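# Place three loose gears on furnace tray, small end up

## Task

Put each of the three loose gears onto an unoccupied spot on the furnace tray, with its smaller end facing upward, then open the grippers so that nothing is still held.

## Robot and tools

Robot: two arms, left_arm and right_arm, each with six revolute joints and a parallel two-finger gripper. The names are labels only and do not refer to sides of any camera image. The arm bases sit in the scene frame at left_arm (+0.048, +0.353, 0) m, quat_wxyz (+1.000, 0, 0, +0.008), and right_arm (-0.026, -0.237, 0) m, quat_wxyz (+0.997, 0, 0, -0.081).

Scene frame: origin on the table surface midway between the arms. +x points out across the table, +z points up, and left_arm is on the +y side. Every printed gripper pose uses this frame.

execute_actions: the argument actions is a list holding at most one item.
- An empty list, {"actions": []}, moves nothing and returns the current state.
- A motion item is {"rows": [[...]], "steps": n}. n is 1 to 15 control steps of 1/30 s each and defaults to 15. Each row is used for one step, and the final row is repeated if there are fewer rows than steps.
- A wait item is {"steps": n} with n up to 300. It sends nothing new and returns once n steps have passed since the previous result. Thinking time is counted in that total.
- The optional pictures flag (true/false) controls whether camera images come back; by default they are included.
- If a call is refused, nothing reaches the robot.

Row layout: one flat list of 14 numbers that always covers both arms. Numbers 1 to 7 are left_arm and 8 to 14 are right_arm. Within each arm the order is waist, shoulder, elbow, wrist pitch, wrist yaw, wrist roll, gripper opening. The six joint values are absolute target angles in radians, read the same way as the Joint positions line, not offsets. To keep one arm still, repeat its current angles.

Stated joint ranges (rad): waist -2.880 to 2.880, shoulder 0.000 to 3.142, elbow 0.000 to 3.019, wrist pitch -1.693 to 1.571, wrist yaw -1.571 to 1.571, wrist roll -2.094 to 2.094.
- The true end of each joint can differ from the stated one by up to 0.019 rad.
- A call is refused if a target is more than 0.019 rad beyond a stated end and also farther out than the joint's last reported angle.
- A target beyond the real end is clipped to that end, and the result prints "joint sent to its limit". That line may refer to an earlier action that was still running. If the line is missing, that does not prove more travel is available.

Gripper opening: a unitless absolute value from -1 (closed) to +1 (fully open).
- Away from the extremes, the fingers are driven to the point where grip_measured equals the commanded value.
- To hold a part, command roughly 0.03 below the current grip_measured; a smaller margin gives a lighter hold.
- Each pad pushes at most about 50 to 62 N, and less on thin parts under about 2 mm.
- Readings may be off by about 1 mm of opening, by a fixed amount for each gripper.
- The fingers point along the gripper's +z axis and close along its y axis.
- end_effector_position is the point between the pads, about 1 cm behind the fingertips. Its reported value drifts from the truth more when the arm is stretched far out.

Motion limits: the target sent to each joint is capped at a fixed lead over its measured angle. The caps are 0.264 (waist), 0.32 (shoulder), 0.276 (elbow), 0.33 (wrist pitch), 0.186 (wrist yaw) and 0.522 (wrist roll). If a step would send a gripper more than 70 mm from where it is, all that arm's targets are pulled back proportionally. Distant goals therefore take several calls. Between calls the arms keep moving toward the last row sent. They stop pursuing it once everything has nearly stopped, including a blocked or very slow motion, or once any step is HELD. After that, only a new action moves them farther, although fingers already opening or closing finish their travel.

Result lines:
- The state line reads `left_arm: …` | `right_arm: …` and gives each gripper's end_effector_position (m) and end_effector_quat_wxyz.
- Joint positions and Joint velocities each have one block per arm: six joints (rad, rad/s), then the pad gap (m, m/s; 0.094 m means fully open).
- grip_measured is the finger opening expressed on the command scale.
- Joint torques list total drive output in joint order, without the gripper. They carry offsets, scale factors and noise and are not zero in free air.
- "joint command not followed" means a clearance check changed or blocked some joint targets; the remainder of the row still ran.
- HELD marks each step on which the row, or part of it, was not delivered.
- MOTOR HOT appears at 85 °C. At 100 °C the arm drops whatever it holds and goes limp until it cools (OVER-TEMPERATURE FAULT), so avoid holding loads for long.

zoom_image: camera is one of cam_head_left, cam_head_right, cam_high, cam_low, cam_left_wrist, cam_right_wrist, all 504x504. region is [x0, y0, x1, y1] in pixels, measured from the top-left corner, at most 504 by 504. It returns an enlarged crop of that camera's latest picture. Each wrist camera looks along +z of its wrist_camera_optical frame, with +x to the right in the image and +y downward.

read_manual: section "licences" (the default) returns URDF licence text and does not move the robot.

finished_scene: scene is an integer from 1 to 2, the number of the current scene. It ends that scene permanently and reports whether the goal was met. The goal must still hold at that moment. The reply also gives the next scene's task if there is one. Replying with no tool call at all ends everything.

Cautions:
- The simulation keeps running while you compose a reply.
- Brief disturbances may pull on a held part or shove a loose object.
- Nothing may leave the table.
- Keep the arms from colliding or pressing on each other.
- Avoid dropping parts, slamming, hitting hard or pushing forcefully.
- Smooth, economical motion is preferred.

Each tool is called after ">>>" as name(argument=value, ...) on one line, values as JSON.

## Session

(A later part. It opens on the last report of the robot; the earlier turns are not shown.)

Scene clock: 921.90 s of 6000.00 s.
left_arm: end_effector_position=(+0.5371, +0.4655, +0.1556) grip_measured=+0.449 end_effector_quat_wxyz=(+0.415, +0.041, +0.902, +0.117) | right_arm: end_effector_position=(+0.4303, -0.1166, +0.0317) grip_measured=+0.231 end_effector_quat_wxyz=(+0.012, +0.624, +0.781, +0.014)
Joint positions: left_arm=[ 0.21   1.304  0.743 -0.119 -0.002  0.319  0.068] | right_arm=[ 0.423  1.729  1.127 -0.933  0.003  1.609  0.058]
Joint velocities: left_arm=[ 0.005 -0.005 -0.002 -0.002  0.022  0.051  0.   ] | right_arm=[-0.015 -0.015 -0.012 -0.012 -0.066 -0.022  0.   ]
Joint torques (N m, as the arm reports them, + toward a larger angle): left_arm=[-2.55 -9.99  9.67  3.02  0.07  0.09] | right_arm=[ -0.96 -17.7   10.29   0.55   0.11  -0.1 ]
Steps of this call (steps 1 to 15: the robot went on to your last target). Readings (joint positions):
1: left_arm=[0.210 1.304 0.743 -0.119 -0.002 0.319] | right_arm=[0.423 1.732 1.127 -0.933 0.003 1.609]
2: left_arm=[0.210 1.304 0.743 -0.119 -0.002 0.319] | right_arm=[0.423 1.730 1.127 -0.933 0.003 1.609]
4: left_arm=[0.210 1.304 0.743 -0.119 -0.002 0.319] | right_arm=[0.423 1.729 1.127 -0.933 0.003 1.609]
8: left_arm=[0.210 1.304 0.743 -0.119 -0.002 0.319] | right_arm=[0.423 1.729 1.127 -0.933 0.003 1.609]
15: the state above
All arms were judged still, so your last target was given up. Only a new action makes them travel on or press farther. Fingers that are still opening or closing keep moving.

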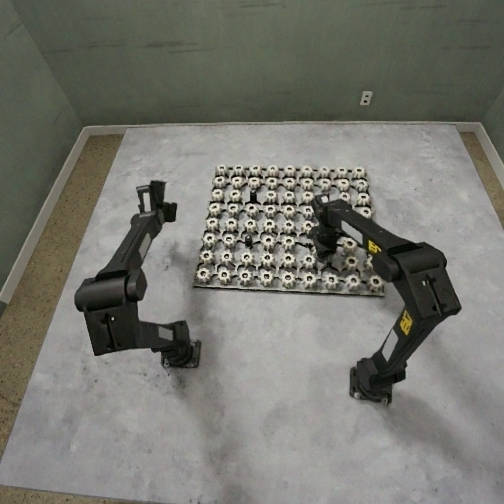

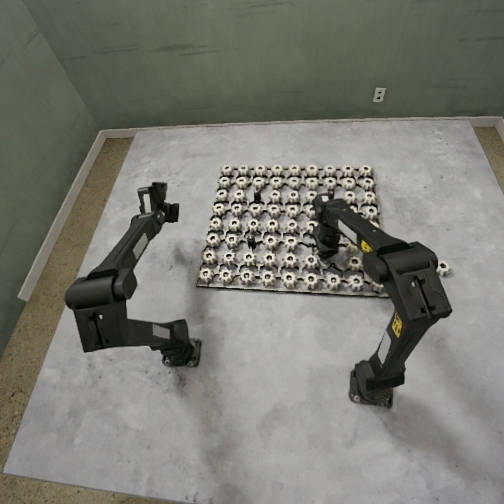

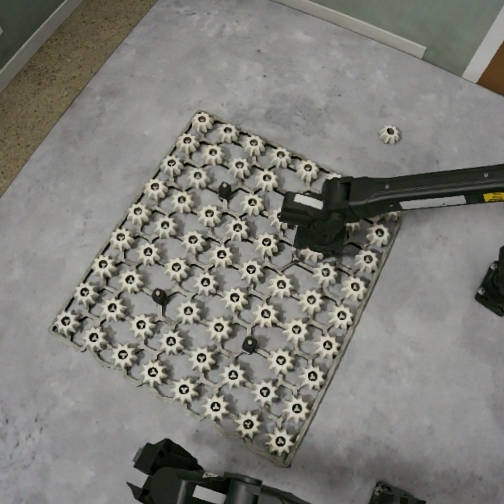

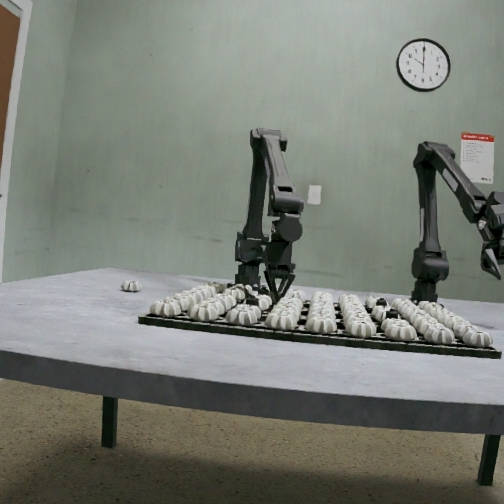

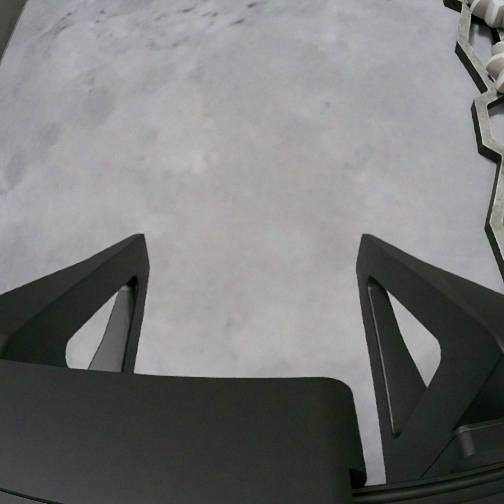

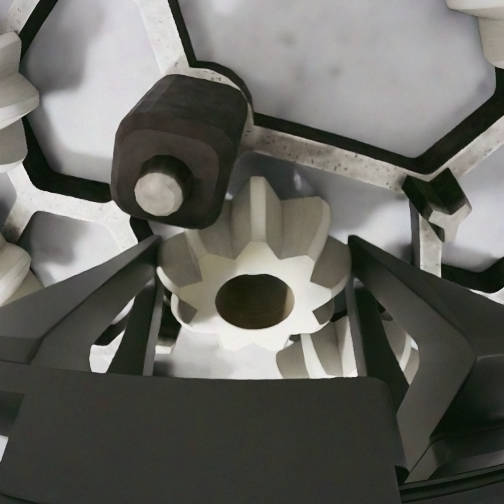

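>>> execute_actions(actions=[{"rows":[[0.200,1.295,0.750,-0.100,0,0.33,0.45,0.413,1.675,1.158,-0.930,0,1.597,0.15],[0.200,1.295,0.750,-0.100,0,0.33,0.45,0.413,1.672,1.158,-0.936,0,1.597,0.15],[0.200,1.295,0.750,-0.100,0,0.33,0.45,0.413,1.669,1.158,-0.940,0,1.597,0.15],[0.200,1.295,0.750,-0.100,0,0.33,0.45,0.413,1.666,1.158,-0.942,0,1.597,0.15],[0.200,1.295,0.750,-0.100,0,0.33,0.45,0.413,1.663,1.158,-0.943,0,1.597,0.15],[0.200,1.295,0.750,-0.100,0,0.33,0.45,0.413,1.660,1.158,-0.944,0,1.597,0.15],[0.200,1.295,0.750,-0.100,0,0.33,0.45,0.413,1.657,1.158,-0.945,0,1.597,0.15],[0.200,1.295,0.750,-0.100,0,0.33,0.45,0.413,1.654,1.158,-0.946,0,1.597,0.15],[0.200,1.295,0.750,-0.100,0,0.33,0.45,0.413,1.651,1.158,-0.947,0,1.597,0.15],[0.200,1.295,0.750,-0.100,0,0.33,0.45,0.413,1.648,1.158,-0.948,0,1.597,0.15],[0.200,1.295,0.750,-0.100,0,0.33,0.45,0.413,1.645,1.158,-0.950,0,1.597,0.15],[0.200,1.295,0.750,-0.100,0,0.33,0.45,0.413,1.642,1.158,-0.951,0,1.597,0.15],[0.200,1.295,0.750,-0.100,0,0.33,0.45,0.413,1.639,1.158,-0.952,0,1.597,0.15],[0.200,1.295,0.750,-0.100,0,0.33,0.45,0.413,1.636,1.158,-0.953,0,1.597,0.15],[0.200,1.295,0.750,-0.100,0,0.33,0.45,0.413,1.633,1.158,-0.955,0,1.597,0.15]],"steps":15}], pictures=false)

>>> execute_actions(actions=[{"rows":[[0.200,1.295,0.750,-0.100,0,0.33,0.45,0.413,1.630,1.158,-0.956,0,1.597,0.15],[0.200,1.295,0.750,-0.100,0,0.33,0.45,0.413,1.627,1.158,-0.958,0,1.597,0.15],[0.200,1.295,0.750,-0.100,0,0.33,0.45,0.413,1.624,1.158,-0.959,0,1.597,0.15],[0.200,1.295,0.750,-0.100,0,0.33,0.45,0.413,1.621,1.158,-0.960,0,1.597,0.15],[0.200,1.295,0.750,-0.100,0,0.33,0.45,0.413,1.618,1.158,-0.962,0,1.597,0.15],[0.200,1.295,0.750,-0.100,0,0.33,0.45,0.413,1.615,1.158,-0.963,0,1.597,0.15],[0.200,1.295,0.750,-0.100,0,0.33,0.45,0.413,1.612,1.158,-0.964,0,1.597,0.15],[0.200,1.295,0.750,-0.100,0,0.33,0.45,0.413,1.609,1.158,-0.966,0,1.597,0.15],[0.200,1.295,0.750,-0.100,0,0.33,0.45,0.413,1.606,1.158,-0.967,0,1.597,0.15],[0.200,1.295,0.750,-0.100,0,0.33,0.45,0.413,1.604,1.158,-0.968,0,1.597,0.15]],"steps":15}])

Scene clock: 939.87 s of 6000.00 s.
left_arm: end_effector_position=(+0.5371, +0.4655, +0.1556) grip_measured=+0.449 end_effector_quat_wxyz=(+0.415, +0.041, +0.902, +0.117) | right_arm: end_effector_position=(+0.4308, -0.1165, +0.0474) grip_measured=+0.231 end_effector_quat_wxyz=(+0.019, +0.624, +0.781, +0.023)
Joint positions: left_arm=[ 0.21   1.304  0.743 -0.119 -0.002  0.319  0.068] | right_arm=[ 0.423  1.694  1.127 -0.944  0.003  1.609  0.058]
Joint velocities: left_arm=[-0.015 -0.005  0.002 -0.007 -0.037  0.037 -0.   ] | right_arm=[-0.005 -0.132  0.027 -0.046  0.022  0.007  0.   ]
Joint torques (N m, as the arm reports them, + toward a larger angle): left_arm=[-2.47 -9.71  9.71  3.02  0.07  0.09] | right_arm=[ -0.5  -17.32  10.72  -0.48   0.01  -0.09]
Steps of this call (steps 1 to 90: nothing new was sent; then 14.47 s passed at rest; steps 91 to 105: all 15 steps of this action). Readings (joint positions):
91: left_arm=[0.210 1.304 0.743 -0.119 -0.002 0.319] | right_arm=[0.423 1.729 1.127 -0.933 0.003 1.609]
92: left_arm=[0.210 1.304 0.743 -0.119 -0.002 0.319] | right_arm=[0.423 1.729 1.127 -0.933 0.003 1.609]
94: left_arm=[0.210 1.304 0.743 -0.119 -0.002 0.319] | right_arm=[0.423 1.728 1.127 -0.933 0.003 1.609]
98: left_arm=[0.210 1.304 0.743 -0.119 -0.002 0.319] | right_arm=[0.423 1.721 1.127 -0.936 0.003 1.609]
105: the state above

Scene clock: 940.37 s of 6000.00 s.
left_arm: end_effector_position=(+0.5371, +0.4655, +0.1556) grip_measured=+0.449 end_effector_quat_wxyz=(+0.415, +0.041, +0.902, +0.117) | right_arm: end_effector_position=(+0.4297, -0.1168, +0.0645) grip_measured=+0.231 end_effector_quat_wxyz=(+0.025, +0.624, +0.780, +0.032)
Joint positions: left_arm=[ 0.21   1.304  0.743 -0.119 -0.002  0.319  0.068] | right_arm=[ 0.423  1.655  1.127 -0.96   0.003  1.609  0.058]
Joint velocities: left_arm=[-0.005  0.005 -0.002  0.002 -0.022 -0.007 -0.   ] | right_arm=[-0.005 -0.024  0.002  0.007  0.051 -0.051 -0.001]
Joint torques (N m, as the arm reports them, + toward a larger angle): left_arm=[-2.34 -9.85  9.66  3.02  0.06  0.09] | right_arm=[  0.03 -17.26  11.04  -0.52   0.05  -0.14]
Steps of this call (steps 1 to 15: all 15 steps of this action). Readings (joint positions):
1: left_arm=[0.210 1.304 0.743 -0.119 -0.002 0.319] | right_arm=[0.423 1.690 1.127 -0.946 0.003 1.609]
2: left_arm=[0.210 1.304 0.743 -0.119 -0.002 0.319] | right_arm=[0.423 1.686 1.127 -0.947 0.003 1.609]
4: left_arm=[0.210 1.304 0.743 -0.119 -0.002 0.319] | right_arm=[0.423 1.679 1.127 -0.950 0.003 1.609]
8: left_arm=[0.210 1.304 0.743 -0.119 -0.002 0.319] | right_arm=[0.423 1.668 1.127 -0.955 0.003 1.609]
15: the state above

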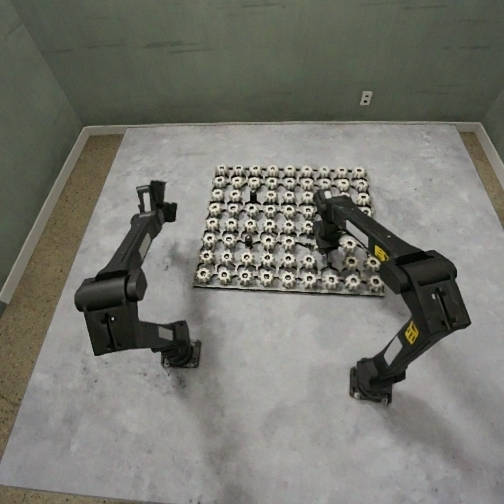

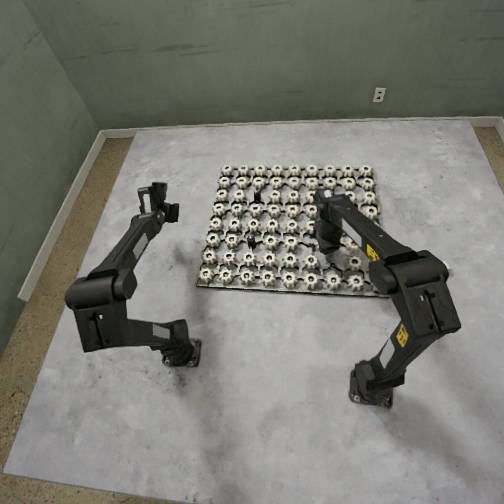

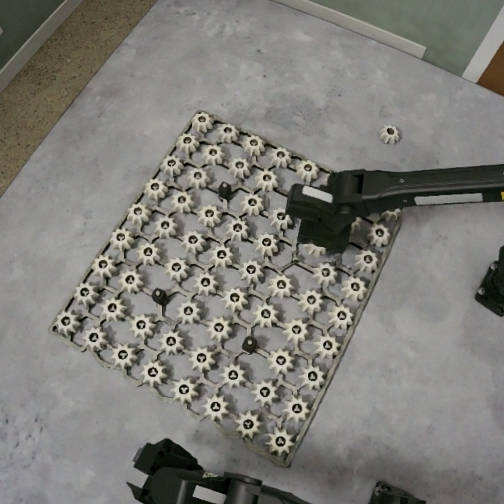

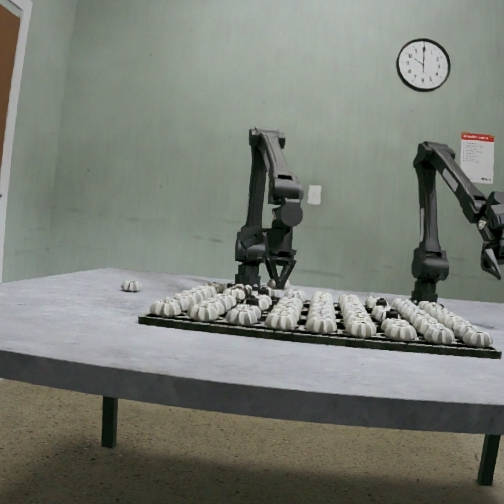

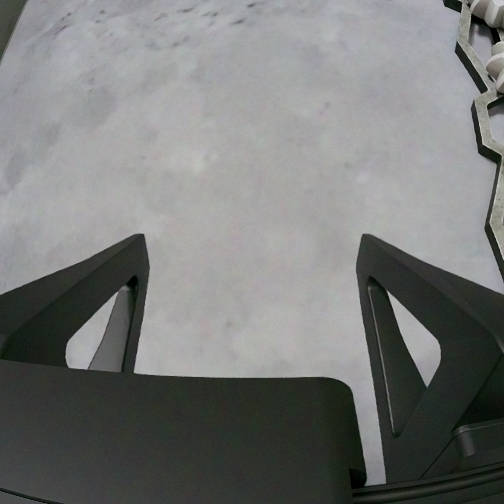

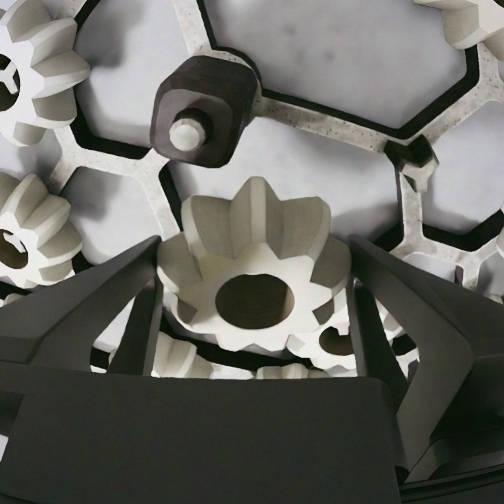

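>>> execute_actions(actions=[{"rows":[[0.200,1.295,0.750,-0.100,0,0.33,0.45,0.413,1.600,1.155,-0.968,0,1.595,0.15],[0.200,1.295,0.750,-0.100,0,0.33,0.45,0.413,1.595,1.150,-0.969,0,1.590,0.15],[0.200,1.295,0.750,-0.100,0,0.33,0.45,0.412,1.590,1.145,-0.970,0,1.580,0.15],[0.200,1.295,0.750,-0.100,0,0.33,0.45,0.411,1.585,1.140,-0.972,0,1.565,0.15],[0.200,1.295,0.750,-0.100,0,0.33,0.45,0.410,1.580,1.137,-0.974,0,1.547,0.15],[0.200,1.295,0.750,-0.100,0,0.33,0.45,0.408,1.575,1.134,-0.976,0,1.526,0.15],[0.200,1.295,0.750,-0.100,0,0.33,0.45,0.406,1.570,1.131,-0.979,0,1.503,0.15],[0.200,1.295,0.750,-0.100,0,0.33,0.45,0.404,1.565,1.127,-0.982,0,1.478,0.15],[0.200,1.295,0.750,-0.100,0,0.33,0.45,0.401,1.560,1.123,-0.985,0,1.451,0.15],[0.200,1.295,0.750,-0.100,0,0.33,0.45,0.398,1.555,1.119,-0.988,0,1.423,0.15],[0.200,1.295,0.750,-0.100,0,0.33,0.45,0.395,1.550,1.114,-0.991,0,1.394,0.15],[0.200,1.295,0.750,-0.100,0,0.33,0.45,0.392,1.546,1.109,-0.994,0,1.364,0.15],[0.200,1.295,0.750,-0.100,0,0.33,0.45,0.389,1.542,1.104,-0.997,0,1.334,0.15],[0.200,1.295,0.750,-0.100,0,0.33,0.45,0.385,1.538,1.099,-1.000,0,1.304,0.15],[0.200,1.295,0.750,-0.100,0,0.33,0.45,0.381,1.535,1.094,-1.003,0,1.274,0.15]],"steps":15}], pictures=false)

>>> execute_actions(actions=[{"rows":[[0.200,1.295,0.750,-0.100,0,0.33,0.45,0.377,1.532,1.089,-1.006,0,1.244,0.15],[0.200,1.295,0.750,-0.100,0,0.33,0.45,0.374,1.530,1.084,-1.009,0,1.214,0.15],[0.200,1.295,0.750,-0.100,0,0.33,0.45,0.371,1.528,1.079,-1.012,0,1.185,0.15],[0.200,1.295,0.750,-0.100,0,0.33,0.45,0.368,1.526,1.074,-1.015,0,1.157,0.15],[0.200,1.295,0.750,-0.100,0,0.33,0.45,0.365,1.524,1.069,-1.018,0,1.131,0.15],[0.200,1.295,0.750,-0.100,0,0.33,0.45,0.362,1.523,1.064,-1.021,0,1.107,0.15],[0.200,1.295,0.750,-0.100,0,0.33,0.45,0.359,1.522,1.060,-1.024,0,1.085,0.15],[0.200,1.295,0.750,-0.100,0,0.33,0.45,0.357,1.521,1.056,-1.027,0,1.065,0.15],[0.200,1.295,0.750,-0.100,0,0.33,0.45,0.355,1.520,1.052,-1.029,0,1.048,0.15],[0.200,1.295,0.750,-0.100,0,0.33,0.45,0.353,1.520,1.049,-1.031,0,1.034,0.15],[0.200,1.295,0.750,-0.100,0,0.33,0.45,0.352,1.520,1.046,-1.033,0,1.023,0.15],[0.200,1.295,0.750,-0.100,0,0.33,0.45,0.351,1.520,1.044,-1.034,0,1.015,0.15],[0.200,1.295,0.750,-0.100,0,0.33,0.45,0.350,1.520,1.042,-1.035,0,1.010,0.15]],"steps":15}], pictures=false)

>>> execute_actions(actions=[{"steps":15}])

Scene clock: 992.97 s of 6000.00 s.
left_arm: end_effector_position=(+0.5371, +0.4655, +0.1556) grip_measured=+0.449 end_effector_quat_wxyz=(+0.415, +0.041, +0.902, +0.117) | right_arm: end_effector_position=(+0.4137, -0.1314, +0.0802) grip_measured=+0.231 end_effector_quat_wxyz=(+0.029, +0.547, +0.836, +0.029)
Joint positions: left_arm=[ 0.21   1.304  0.743 -0.119 -0.002  0.319  0.068] | right_arm=[ 0.401  1.589  1.09  -0.989  0.003  1.398  0.058]
Joint velocities: left_arm=[-0.005  0.005 -0.002 -0.007 -0.022 -0.007  0.001] | right_arm=[-0.132 -0.161 -0.115 -0.076 -0.007 -0.813  0.001]
Joint torques (N m, as the arm reports them, + toward a larger angle): left_arm=[-2.42 -9.79  9.69  3.02  0.07  0.09] | right_arm=[ -0.67 -15.88   9.09  -0.08   0.    -0.12]
Steps of this call (steps 1 to 15: the robot went on to your last target; steps 16 to 90: nothing new was sent; then 49.10 s passed at rest; steps 91 to 105: all 15 steps of this action). Readings (joint positions):
91: left_arm=[0.210 1.304 0.743 -0.119 -0.002 0.319] | right_arm=[0.423 1.655 1.127 -0.960 0.003 1.609]
92: left_arm=[0.210 1.304 0.743 -0.119 -0.002 0.319] | right_arm=[0.423 1.655 1.127 -0.960 0.003 1.608]
94: left_arm=[0.210 1.304 0.743 -0.119 -0.002 0.319] | right_arm=[0.423 1.653 1.127 -0.962 0.003 1.600]
98: left_arm=[0.210 1.304 0.743 -0.119 -0.002 0.319] | right_arm=[0.421 1.636 1.119 -0.968 0.003 1.555]
105: the state above

Scene clock: 993.47 s of 6000.00 s.
left_arm: end_effector_position=(+0.5371, +0.4655, +0.1556) grip_measured=+0.449 end_effector_quat_wxyz=(+0.415, +0.041, +0.902, +0.117) | right_arm: end_effector_position=(+0.3827, -0.1564, +0.0660) grip_measured=+0.231 end_effector_quat_wxyz=(+0.001, +0.419, +0.908, -0.001)
Joint positions: left_arm=[ 0.21   1.304  0.743 -0.119 -0.002  0.319  0.068] | right_arm=[ 0.36   1.57   1.027 -1.027  0.003  1.062  0.058]
Joint velocities: left_arm=[-0.005 -0.005 -0.007 -0.002 -0.007  0.007 -0.001] | right_arm=[-0.005  0.005 -0.056 -0.027 -0.051 -0.242 -0.   ]
Joint torques (N m, as the arm reports them, + toward a larger angle): left_arm=[-2.36 -9.9   9.67  3.02  0.07  0.08] | right_arm=[ -1.06 -15.83   9.4   -0.27  -0.01  -0.15]
Steps of this call (steps 1 to 15: all 15 steps of this action). Readings (joint positions):
1: left_arm=[0.210 1.304 0.743 -0.119 -0.002 0.319] | right_arm=[0.396 1.584 1.086 -0.992 0.003 1.371]
2: left_arm=[0.210 1.304 0.743 -0.119 -0.002 0.319] | right_arm=[0.392 1.580 1.081 -0.995 0.003 1.343]
4: left_arm=[0.210 1.304 0.743 -0.119 -0.002 0.319] | right_arm=[0.383 1.574 1.071 -1.001 0.003 1.287]
8: left_arm=[0.210 1.304 0.743 -0.119 -0.002 0.319] | right_arm=[0.370 1.570 1.051 -1.013 0.003 1.181]
15: the state above

Scene clock: 993.97 s of 6000.00 s.
left_arm: end_effector_position=(+0.5371, +0.4655, +0.1556) grip_measured=+0.449 end_effector_quat_wxyz=(+0.415, +0.041, +0.902, +0.117) | right_arm: end_effector_position=(+0.3823, -0.1567, +0.0659) grip_measured=+0.231 end_effector_quat_wxyz=(+0.001, +0.402, +0.916, -0.001)
Joint positions: left_arm=[ 0.21   1.304  0.743 -0.119 -0.002  0.319  0.068] | right_arm=[ 0.359  1.57   1.027 -1.028  0.003  1.024  0.058]
Joint velocities: left_arm=[-0.005 -0.005  0.007  0.007  0.051 -0.066  0.   ] | right_arm=[ 0.005  0.005 -0.007 -0.002  0.007 -0.051 -0.001]
Joint torques (N m, as the arm reports them, + toward a larger angle): left_arm=[-2.45 -9.9   9.66  3.03  0.07  0.09] | right_arm=[  0.54 -15.57   9.38  -0.38   0.    -0.15]
Steps of this call (steps 1 to 15: the robot went on to your last target). Readings (joint positions):
1: left_arm=[0.210 1.304 0.743 -0.119 -0.002 0.319] | right_arm=[0.359 1.570 1.027 -1.028 0.003 1.054]
2: left_arm=[0.210 1.304 0.743 -0.119 -0.002 0.319] | right_arm=[0.359 1.570 1.027 -1.028 0.003 1.048]
4: left_arm=[0.210 1.304 0.743 -0.119 -0.002 0.319] | right_arm=[0.359 1.570 1.027 -1.028 0.003 1.039]
8: left_arm=[0.210 1.304 0.743 -0.119 -0.002 0.319] | right_arm=[0.359 1.570 1.027 -1.028 0.003 1.029]
15: the state above

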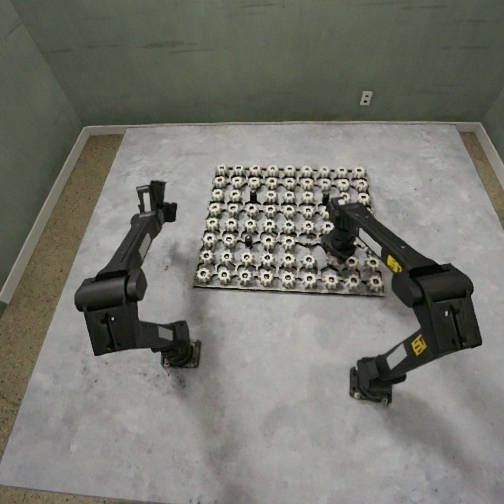

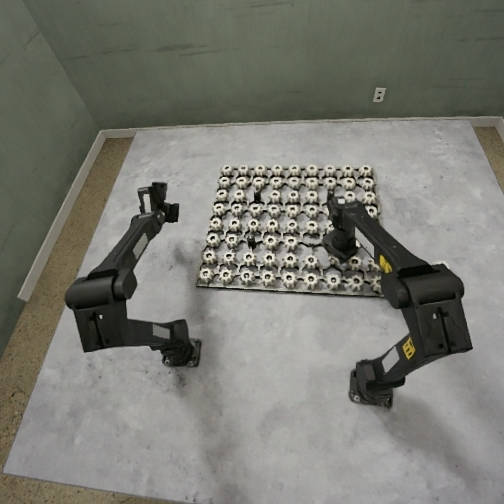

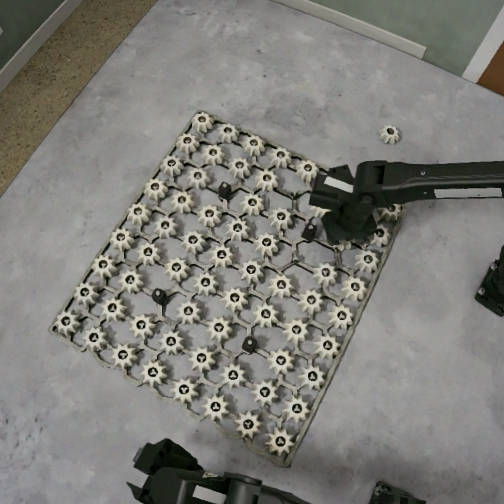

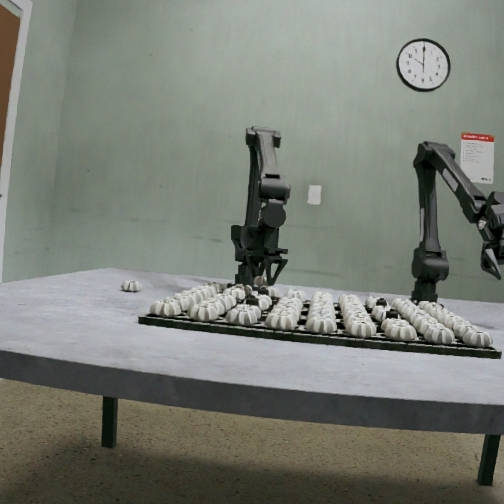

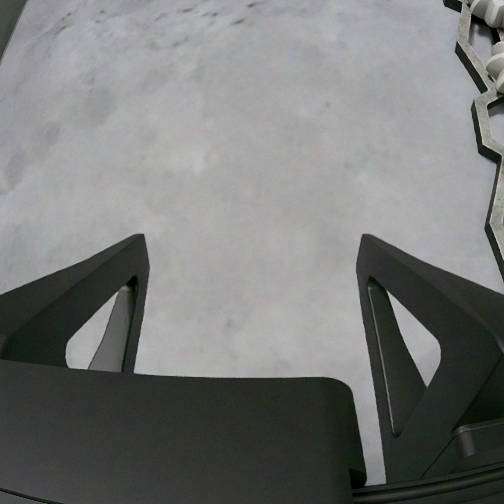

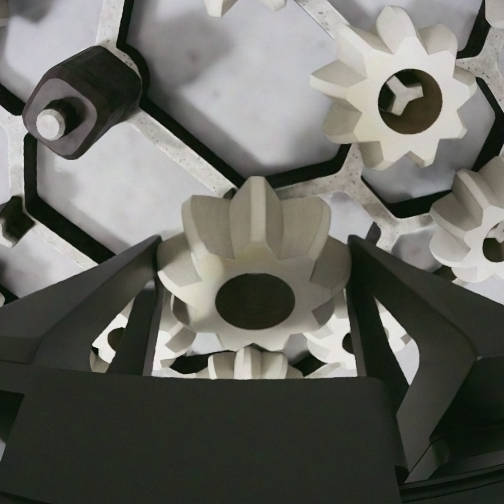

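>>> zoom_image(camera="cam_right_wrist", region=[0, 150, 504, 390])

>>> zoom_image(camera="cam_right_wrist", region=[100, 60, 400, 260])

Region (0, 150, 504, 390) of cam_right_wrist's 504x504 image, scaled by 1.000; it fills the top 240 rows of this view, and the rest is white.

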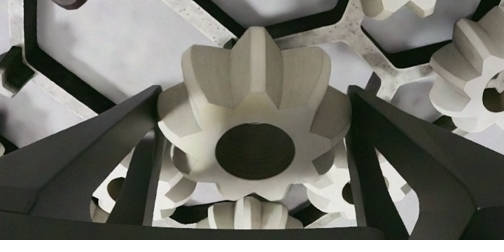

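Region (100, 60, 400, 260) of cam_right_wrist's 504x504 image, scaled by 1.680, with more detail than that image has.

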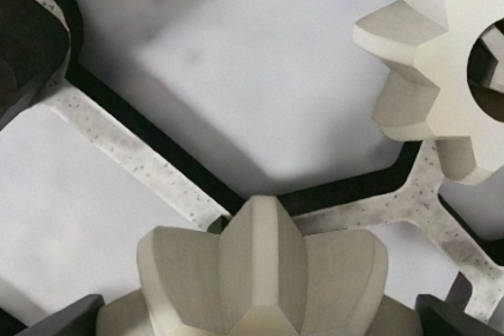

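>>> execute_actions(actions=[{"rows":[[0.200,1.295,0.750,-0.100,0,0.33,0.45,0.356,1.540,1.046,-1.028,0,1.015,0.15],[0.200,1.295,0.750,-0.100,0,0.33,0.45,0.362,1.558,1.050,-1.020,0,1.015,0.15],[0.200,1.295,0.750,-0.100,0,0.33,0.45,0.367,1.572,1.050,-1.015,0,1.015,0.15],[0.200,1.295,0.750,-0.100,0,0.33,0.45,0.370,1.580,1.050,-1.011,0,1.015,0.15],[0.200,1.295,0.750,-0.100,0,0.33,0.45,0.372,1.584,1.050,-1.008,0,1.015,0.15],[0.200,1.295,0.750,-0.100,0,0.33,0.45,0.374,1.588,1.050,-1.005,0,1.015,0.15],[0.200,1.295,0.750,-0.100,0,0.33,0.45,0.375,1.592,1.050,-1.003,0,1.015,0.15],[0.200,1.295,0.750,-0.100,0,0.33,0.45,0.375,1.596,1.050,-1.001,0,1.015,0.15],[0.200,1.295,0.750,-0.100,0,0.33,0.45,0.375,1.600,1.050,-0.999,0,1.015,0.15],[0.200,1.295,0.750,-0.100,0,0.33,0.45,0.375,1.603,1.050,-0.997,0,1.015,0.15],[0.200,1.295,0.750,-0.100,0,0.33,0.45,0.375,1.606,1.050,-0.995,0,1.015,0.15],[0.200,1.295,0.750,-0.100,0,0.33,0.45,0.375,1.608,1.050,-0.994,0,1.015,0.15],[0.200,1.295,0.750,-0.100,0,0.33,0.45,0.375,1.610,1.050,-0.993,0,1.015,0.15]],"steps":15}], pictures=false)

>>> execute_actions(actions=[{"steps":15}])

Scene clock: 1027.03 s of 6000.00 s.
left_arm: end_effector_position=(+0.5371, +0.4655, +0.1556) grip_measured=+0.449 end_effector_quat_wxyz=(+0.415, +0.041, +0.902, +0.117) | right_arm: end_effector_position=(+0.3848, -0.1539, +0.0514) grip_measured=+0.231 end_effector_quat_wxyz=(-0.005, +0.399, +0.917, -0.005)
Joint positions: left_arm=[ 0.21   1.304  0.743 -0.119 -0.002  0.319  0.068] | right_arm=[ 0.365  1.607  1.027 -1.005  0.003  1.023  0.058]
Joint velocities: left_arm=[-0.005 -0.005 -0.002 -0.012 -0.051 -0.007  0.001] | right_arm=[ 0.005  0.083 -0.002  0.007 -0.022 -0.037 -0.   ]
Joint torques (N m, as the arm reports them, + toward a larger angle): left_arm=[-2.65 -9.73  9.69  3.03  0.06  0.1 ] | right_arm=[  1.06 -11.87   9.79   0.48   0.09  -0.12]
Steps of this call (steps 1 to 15: the robot went on to your last target; steps 16 to 90: nothing new was sent; then 29.57 s passed at rest; steps 91 to 105: all 15 steps of this action). Readings (joint positions):
91: left_arm=[0.210 1.304 0.743 -0.119 -0.002 0.319] | right_arm=[0.359 1.570 1.027 -1.028 0.003 1.023]
92: left_arm=[0.210 1.304 0.743 -0.119 -0.002 0.319] | right_arm=[0.359 1.570 1.027 -1.028 0.003 1.023]
94: left_arm=[0.210 1.304 0.743 -0.119 -0.002 0.319] | right_arm=[0.359 1.570 1.027 -1.027 0.003 1.023]
98: left_arm=[0.210 1.304 0.743 -0.119 -0.002 0.319] | right_arm=[0.361 1.577 1.027 -1.016 0.003 1.023]
105: the state above

Scene clock: 1027.53 s of 6000.00 s.
left_arm: end_effector_position=(+0.5371, +0.4655, +0.1556) grip_measured=+0.449 end_effector_quat_wxyz=(+0.415, +0.041, +0.902, +0.117) | right_arm: end_effector_position=(+0.3848, -0.1539, +0.0500) grip_measured=+0.231 end_effector_quat_wxyz=(-0.006, +0.399, +0.917, -0.006)
Joint positions: left_arm=[ 0.21   1.304  0.743 -0.119 -0.002  0.319  0.068] | right_arm=[ 0.365  1.61   1.027 -1.004  0.003  1.023  0.058]
Joint velocities: left_arm=[ 0.005 -0.005  0.012 -0.002 -0.051 -0.022  0.   ] | right_arm=[-0.015 -0.005 -0.002  0.007  0.051 -0.095 -0.001]
Joint torques (N m, as the arm reports them, + toward a larger angle): left_arm=[-2.63 -9.86  9.72  3.03  0.07  0.07] | right_arm=[  1.5  -11.54   9.82   0.19   0.02  -0.05]
Steps of this call (steps 1 to 15: the robot went on to your last target). Readings (joint positions):
1: left_arm=[0.210 1.304 0.743 -0.119 -0.002 0.319] | right_arm=[0.365 1.608 1.027 -1.004 0.003 1.023]
2: left_arm=[0.210 1.304 0.743 -0.119 -0.002 0.319] | right_arm=[0.365 1.610 1.027 -1.004 0.003 1.023]
4: left_arm=[0.210 1.304 0.743 -0.119 -0.002 0.319] | right_arm=[0.365 1.610 1.027 -1.004 0.003 1.023]
8: left_arm=[0.210 1.304 0.743 -0.119 -0.002 0.319] | right_arm=[0.365 1.610 1.027 -1.004 0.003 1.023]
15: the state above
All arms were judged still, so your last target was given up. Only a new action makes them travel on or press farther. Fingers that are still opening or closing keep moving.

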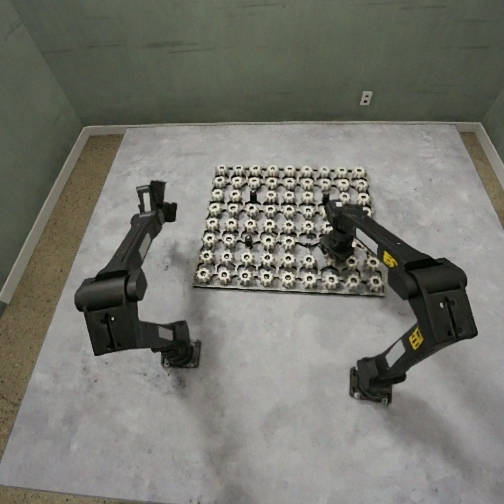

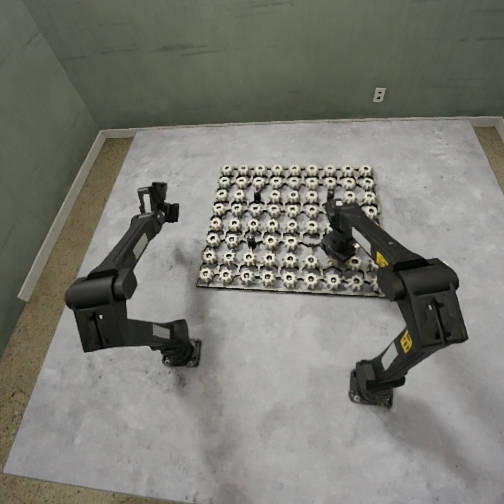

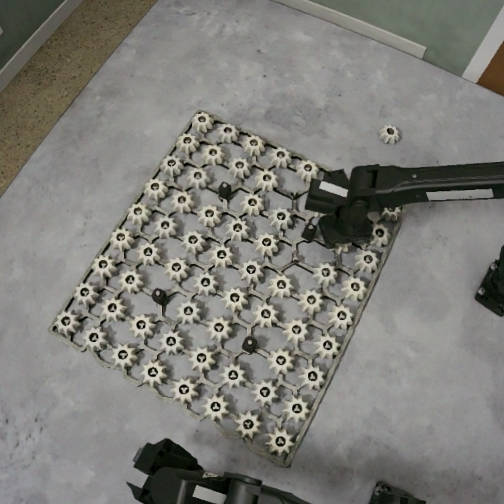

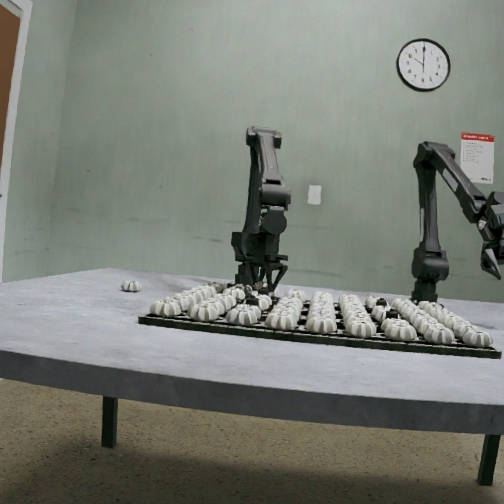

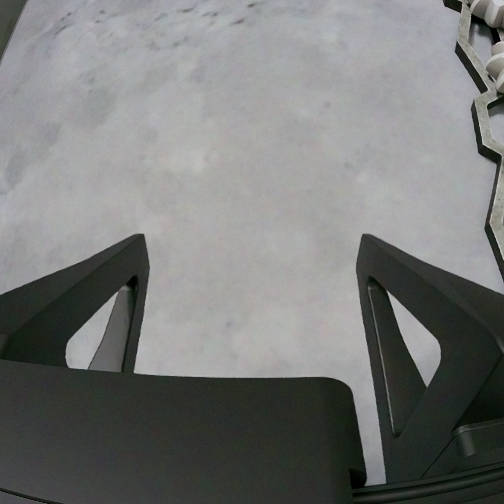

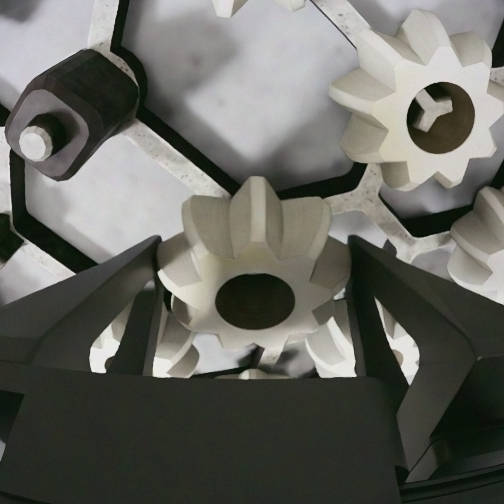

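>>> execute_actions(actions=[{"rows":[[0.200,1.295,0.750,-0.100,0,0.33,0.45,0.375,1.613,1.050,-0.992,0,1.015,0.15],[0.200,1.295,0.750,-0.100,0,0.33,0.45,0.375,1.616,1.050,-0.991,0,1.015,0.15],[0.200,1.295,0.750,-0.100,0,0.33,0.45,0.375,1.618,1.050,-0.990,0,1.015,0.15],[0.200,1.295,0.750,-0.100,0,0.33,0.45,0.375,1.620,1.050,-0.990,0,1.015,0.15],[0.200,1.295,0.750,-0.100,0,0.33,0.45,0.375,1.622,1.050,-0.989,0,1.015,0.15],[0.200,1.295,0.750,-0.100,0,0.33,0.45,0.375,1.624,1.050,-0.988,0,1.015,0.15],[0.200,1.295,0.750,-0.100,0,0.33,0.45,0.375,1.626,1.050,-0.987,0,1.015,0.15],[0.200,1.295,0.750,-0.100,0,0.33,0.45,0.375,1.628,1.050,-0.986,0,1.015,0.15],[0.200,1.295,0.750,-0.100,0,0.33,0.45,0.375,1.630,1.050,-0.985,0,1.015,0.15],[0.200,1.295,0.750,-0.100,0,0.33,0.45,0.375,1.632,1.050,-0.985,0,1.015,0.15],[0.200,1.295,0.750,-0.100,0,0.33,0.45,0.375,1.634,1.050,-0.984,0,1.015,0.15]],"steps":15}], pictures=false)

>>> execute_actions(actions=[{"steps":12}])

Scene clock: 1037.00 s of 6000.00 s.
left_arm: end_effector_position=(+0.5371, +0.4655, +0.1556) grip_measured=+0.449 end_effector_quat_wxyz=(+0.415, +0.041, +0.902, +0.117) | right_arm: end_effector_position=(+0.3856, -0.1537, +0.0477) grip_measured=+0.231 end_effector_quat_wxyz=(-0.006, +0.399, +0.917, -0.006)
Joint positions: left_arm=[ 0.21   1.304  0.743 -0.119 -0.002  0.319  0.068] | right_arm=[ 0.365  1.616  1.027 -0.999  0.003  1.023  0.058]
Joint velocities: left_arm=[-0.015 -0.005  0.002 -0.007 -0.037  0.037 -0.001] | right_arm=[-0.005 -0.024 -0.012 -0.012  0.051 -0.066  0.   ]
Joint torques (N m, as the arm reports them, + toward a larger angle): left_arm=[-2.48 -9.98  9.68  3.02  0.06  0.09] | right_arm=[  1.66 -10.68   9.75   0.44  -0.01  -0.1 ]
Steps of this call (steps 1 to 90: nothing new was sent; then 5.97 s passed at rest; steps 91 to 105: all 15 steps of this action). Readings (joint positions):
91: left_arm=[0.210 1.304 0.743 -0.119 -0.002 0.319] | right_arm=[0.365 1.610 1.027 -1.004 0.003 1.023]
92: left_arm=[0.210 1.304 0.743 -0.119 -0.002 0.319] | right_arm=[0.365 1.610 1.027 -1.003 0.003 1.023]
94: left_arm=[0.210 1.304 0.743 -0.119 -0.002 0.319] | right_arm=[0.365 1.610 1.027 -1.002 0.003 1.023]
98: left_arm=[0.210 1.304 0.743 -0.119 -0.002 0.319] | right_arm=[0.365 1.615 1.027 -0.999 0.003 1.023]
105: the state above

Scene clock: 1037.40 s of 6000.00 s.
left_arm: end_effector_position=(+0.5371, +0.4655, +0.1556) grip_measured=+0.449 end_effector_quat_wxyz=(+0.415, +0.041, +0.902, +0.117) | right_arm: end_effector_position=(+0.3856, -0.1537, +0.0477) grip_measured=+0.231 end_effector_quat_wxyz=(-0.006, +0.399, +0.917, -0.006)
Joint positions: left_arm=[ 0.21   1.304  0.743 -0.119 -0.002  0.319  0.068] | right_arm=[ 0.365  1.616  1.027 -0.999  0.003  1.023  0.058]
Joint velocities: left_arm=[ 0.005 -0.005  0.017  0.012 -0.037  0.007 -0.   ] | right_arm=[-0.005  0.005 -0.017 -0.002 -0.066 -0.022  0.001]
Joint torques (N m, as the arm reports them, + toward a larger angle): left_arm=[-2.44 -9.94  9.67  3.03  0.07  0.09] | right_arm=[  1.57 -10.63  10.12   0.38  -0.01  -0.11]
Steps of this call (steps 1 to 12: the robot went on to your last target). Readings (joint positions):
1: left_arm=[0.210 1.304 0.743 -0.119 -0.002 0.319] | right_arm=[0.365 1.616 1.027 -0.999 0.003 1.023]
2: left_arm=[0.210 1.304 0.743 -0.119 -0.002 0.319] | right_arm=[0.365 1.616 1.027 -0.999 0.003 1.023]
4: left_arm=[0.210 1.304 0.743 -0.119 -0.002 0.319] | right_arm=[0.365 1.616 1.027 -0.999 0.003 1.023]
8: left_arm=[0.210 1.304 0.743 -0.119 -0.002 0.319] | right_arm=[0.365 1.616 1.027 -0.999 0.003 1.023]
12: the state above

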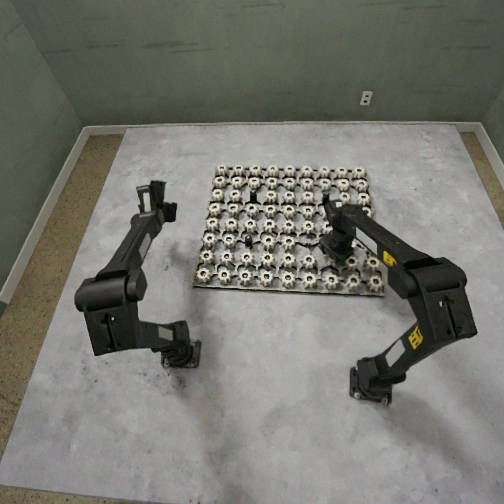

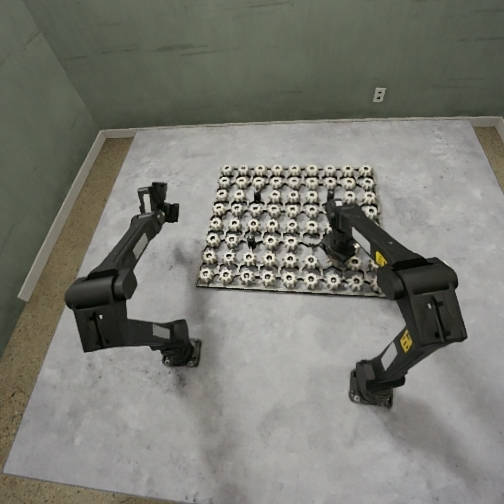

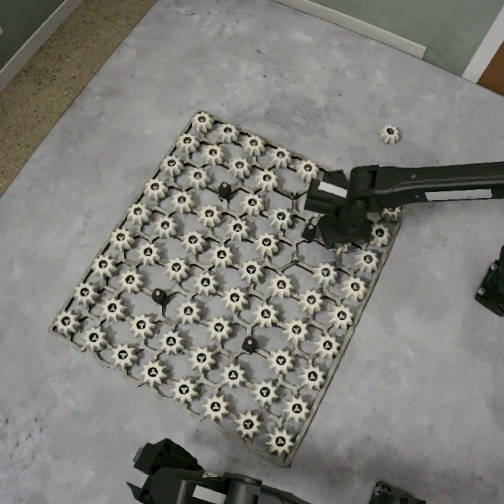

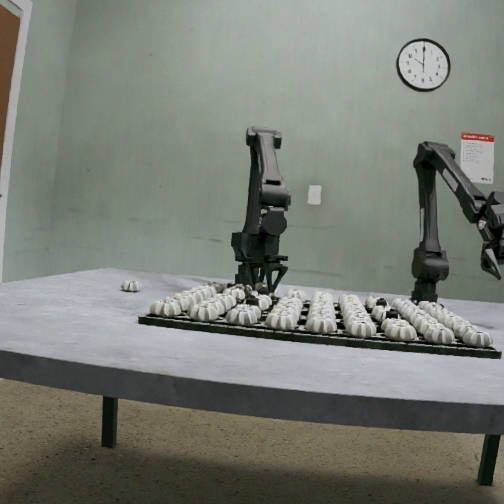

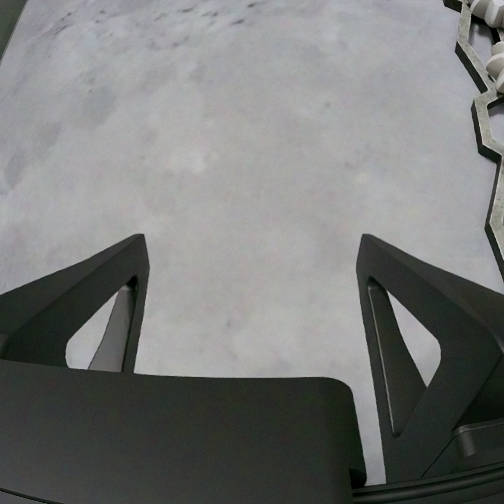

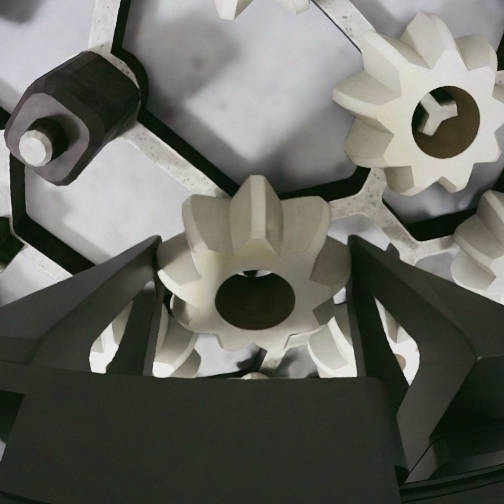

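>>> zoom_image(camera="cam_right_wrist", region=[170, 230, 340, 380])

Region (170, 230, 340, 380) of cam_right_wrist's 504x504 image, scaled by 2.965, with more detail than that image has; it fills the top 445 rows of this view, and the rest is white.

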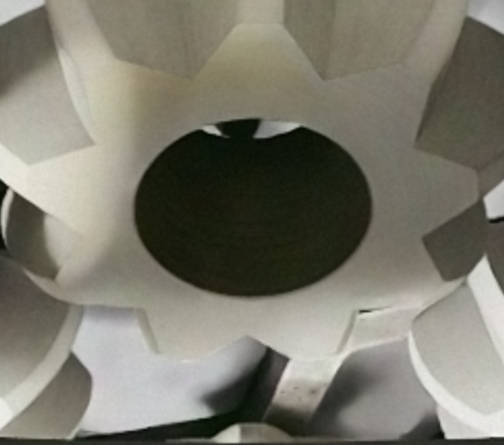

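>>> execute_actions(actions=[{"rows":[[0.200,1.295,0.750,-0.100,0,0.33,0.45,0.375,1.615,1.050,-0.992,0,1.015,0.15],[0.200,1.295,0.750,-0.100,0,0.33,0.45,0.375,1.600,1.050,-0.996,0,1.015,0.15],[0.200,1.295,0.750,-0.100,0,0.33,0.45,0.375,1.585,1.050,-0.996,0,1.015,0.15],[0.200,1.295,0.750,-0.100,0,0.33,0.45,0.375,1.575,1.050,-0.996,0,1.015,0.15],[0.200,1.295,0.750,-0.100,0,0.33,0.45,0.376,1.570,1.050,-0.996,0,1.015,0.15],[0.200,1.295,0.750,-0.100,0,0.33,0.45,0.378,1.570,1.050,-0.996,0,1.015,0.15],[0.200,1.295,0.750,-0.100,0,0.33,0.45,0.380,1.570,1.050,-0.996,0,1.015,0.15],[0.200,1.295,0.750,-0.100,0,0.33,0.45,0.382,1.570,1.050,-0.996,0,1.015,0.15],[0.200,1.295,0.750,-0.100,0,0.33,0.45,0.384,1.570,1.050,-0.996,0,1.015,0.15]],"steps":15}], pictures=false)

>>> execute_actions(actions=[{"steps":10}])

Scene clock: 1055.60 s of 6000.00 s.
left_arm: end_effector_position=(+0.5371, +0.4655, +0.1556) grip_measured=+0.449 end_effector_quat_wxyz=(+0.415, +0.041, +0.902, +0.117) | right_arm: end_effector_position=(+0.3849, -0.1498, +0.0483) grip_measured=+0.231 end_effector_quat_wxyz=(-0.005, +0.394, +0.919, -0.006)
Joint positions: left_arm=[ 0.21   1.304  0.743 -0.119 -0.002  0.319  0.068] | right_arm=[ 0.374  1.614  1.027 -0.999  0.003  1.023  0.058]
Joint velocities: left_arm=[ 0.005 -0.005 -0.012  0.002 -0.037 -0.007 -0.001] | right_arm=[-0.005 -0.005  0.012 -0.007  0.022 -0.081 -0.001]
Joint torques (N m, as the arm reports them, + toward a larger angle): left_arm=[-2.42 -9.86  9.67  3.01  0.07  0.09] | right_arm=[  1.65 -15.47   9.75  -0.05   0.    -0.04]
Steps of this call (steps 1 to 15: the robot went on to your last target; steps 16 to 90: nothing new was sent; then 14.70 s passed at rest; steps 91 to 105: all 15 steps of this action). Readings (joint positions):
91: left_arm=[0.210 1.304 0.743 -0.119 -0.002 0.319] | right_arm=[0.365 1.616 1.027 -0.999 0.003 1.023]
92: left_arm=[0.210 1.304 0.743 -0.119 -0.002 0.319] | right_arm=[0.365 1.616 1.027 -0.999 0.003 1.023]
94: left_arm=[0.210 1.304 0.743 -0.119 -0.002 0.319] | right_arm=[0.365 1.616 1.027 -0.999 0.003 1.023]
98: left_arm=[0.210 1.304 0.743 -0.119 -0.002 0.319] | right_arm=[0.366 1.614 1.027 -0.999 0.003 1.023]
105: the state above

Scene clock: 1055.93 s of 6000.00 s.
left_arm: end_effector_position=(+0.5371, +0.4655, +0.1556) grip_measured=+0.449 end_effector_quat_wxyz=(+0.415, +0.041, +0.902, +0.117) | right_arm: end_effector_position=(+0.3849, -0.1498, +0.0483) grip_measured=+0.231 end_effector_quat_wxyz=(-0.005, +0.394, +0.919, -0.006)
Joint positions: left_arm=[ 0.21   1.304  0.743 -0.119 -0.002  0.319  0.068] | right_arm=[ 0.374  1.614  1.027 -0.999  0.003  1.023  0.058]
Joint velocities: left_arm=[-0.015  0.005 -0.012  0.007 -0.022  0.007 -0.001] | right_arm=[-0.024 -0.015 -0.007 -0.002  0.007  0.007 -0.   ]
Joint torques (N m, as the arm reports them, + toward a larger angle): left_arm=[-2.5  -9.89  9.68  3.04  0.07  0.09] | right_arm=[  0.72 -15.68   9.91   0.19   0.04  -0.09]
Steps of this call (steps 1 to 10: the robot went on to your last target). Readings (joint positions):
1: left_arm=[0.210 1.304 0.743 -0.119 -0.002 0.319] | right_arm=[0.374 1.614 1.027 -0.999 0.003 1.023]
2: left_arm=[0.210 1.304 0.743 -0.119 -0.002 0.319] | right_arm=[0.374 1.614 1.027 -0.999 0.003 1.023]
4: left_arm=[0.210 1.304 0.743 -0.119 -0.002 0.319] | right_arm=[0.374 1.614 1.027 -0.999 0.003 1.023]
8: left_arm=[0.210 1.304 0.743 -0.119 -0.002 0.319] | right_arm=[0.374 1.614 1.027 -0.999 0.003 1.023]
10: the state above

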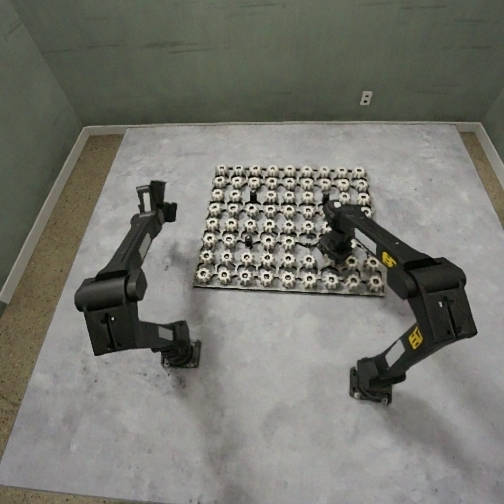

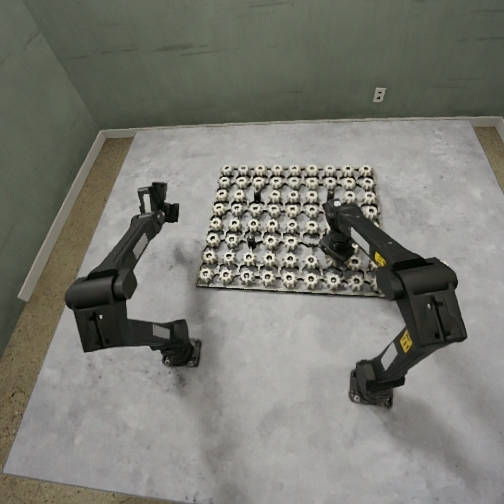

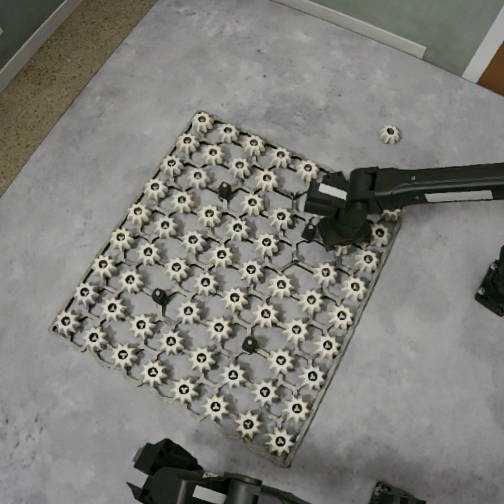

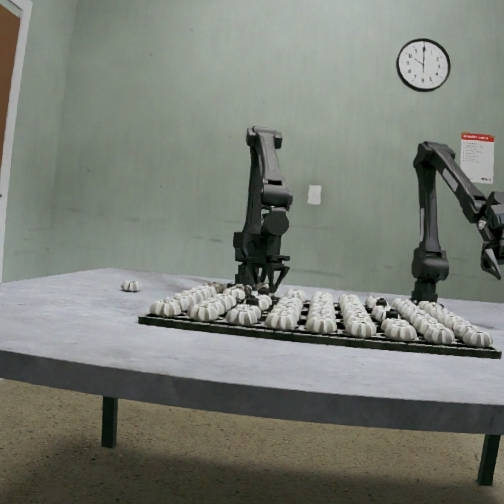

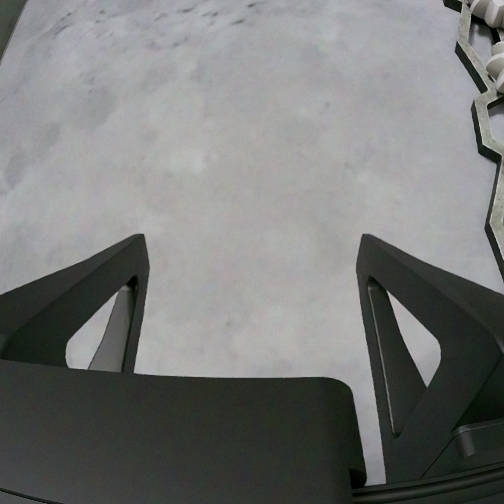

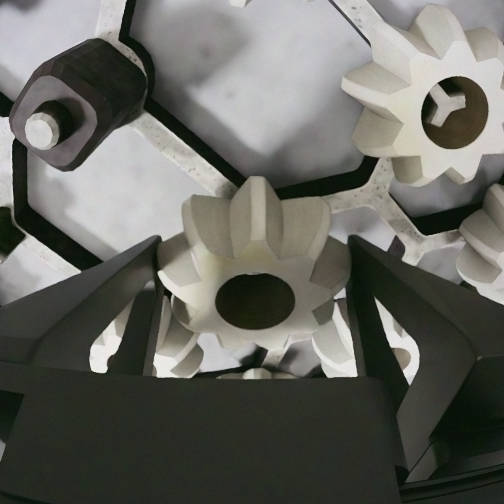

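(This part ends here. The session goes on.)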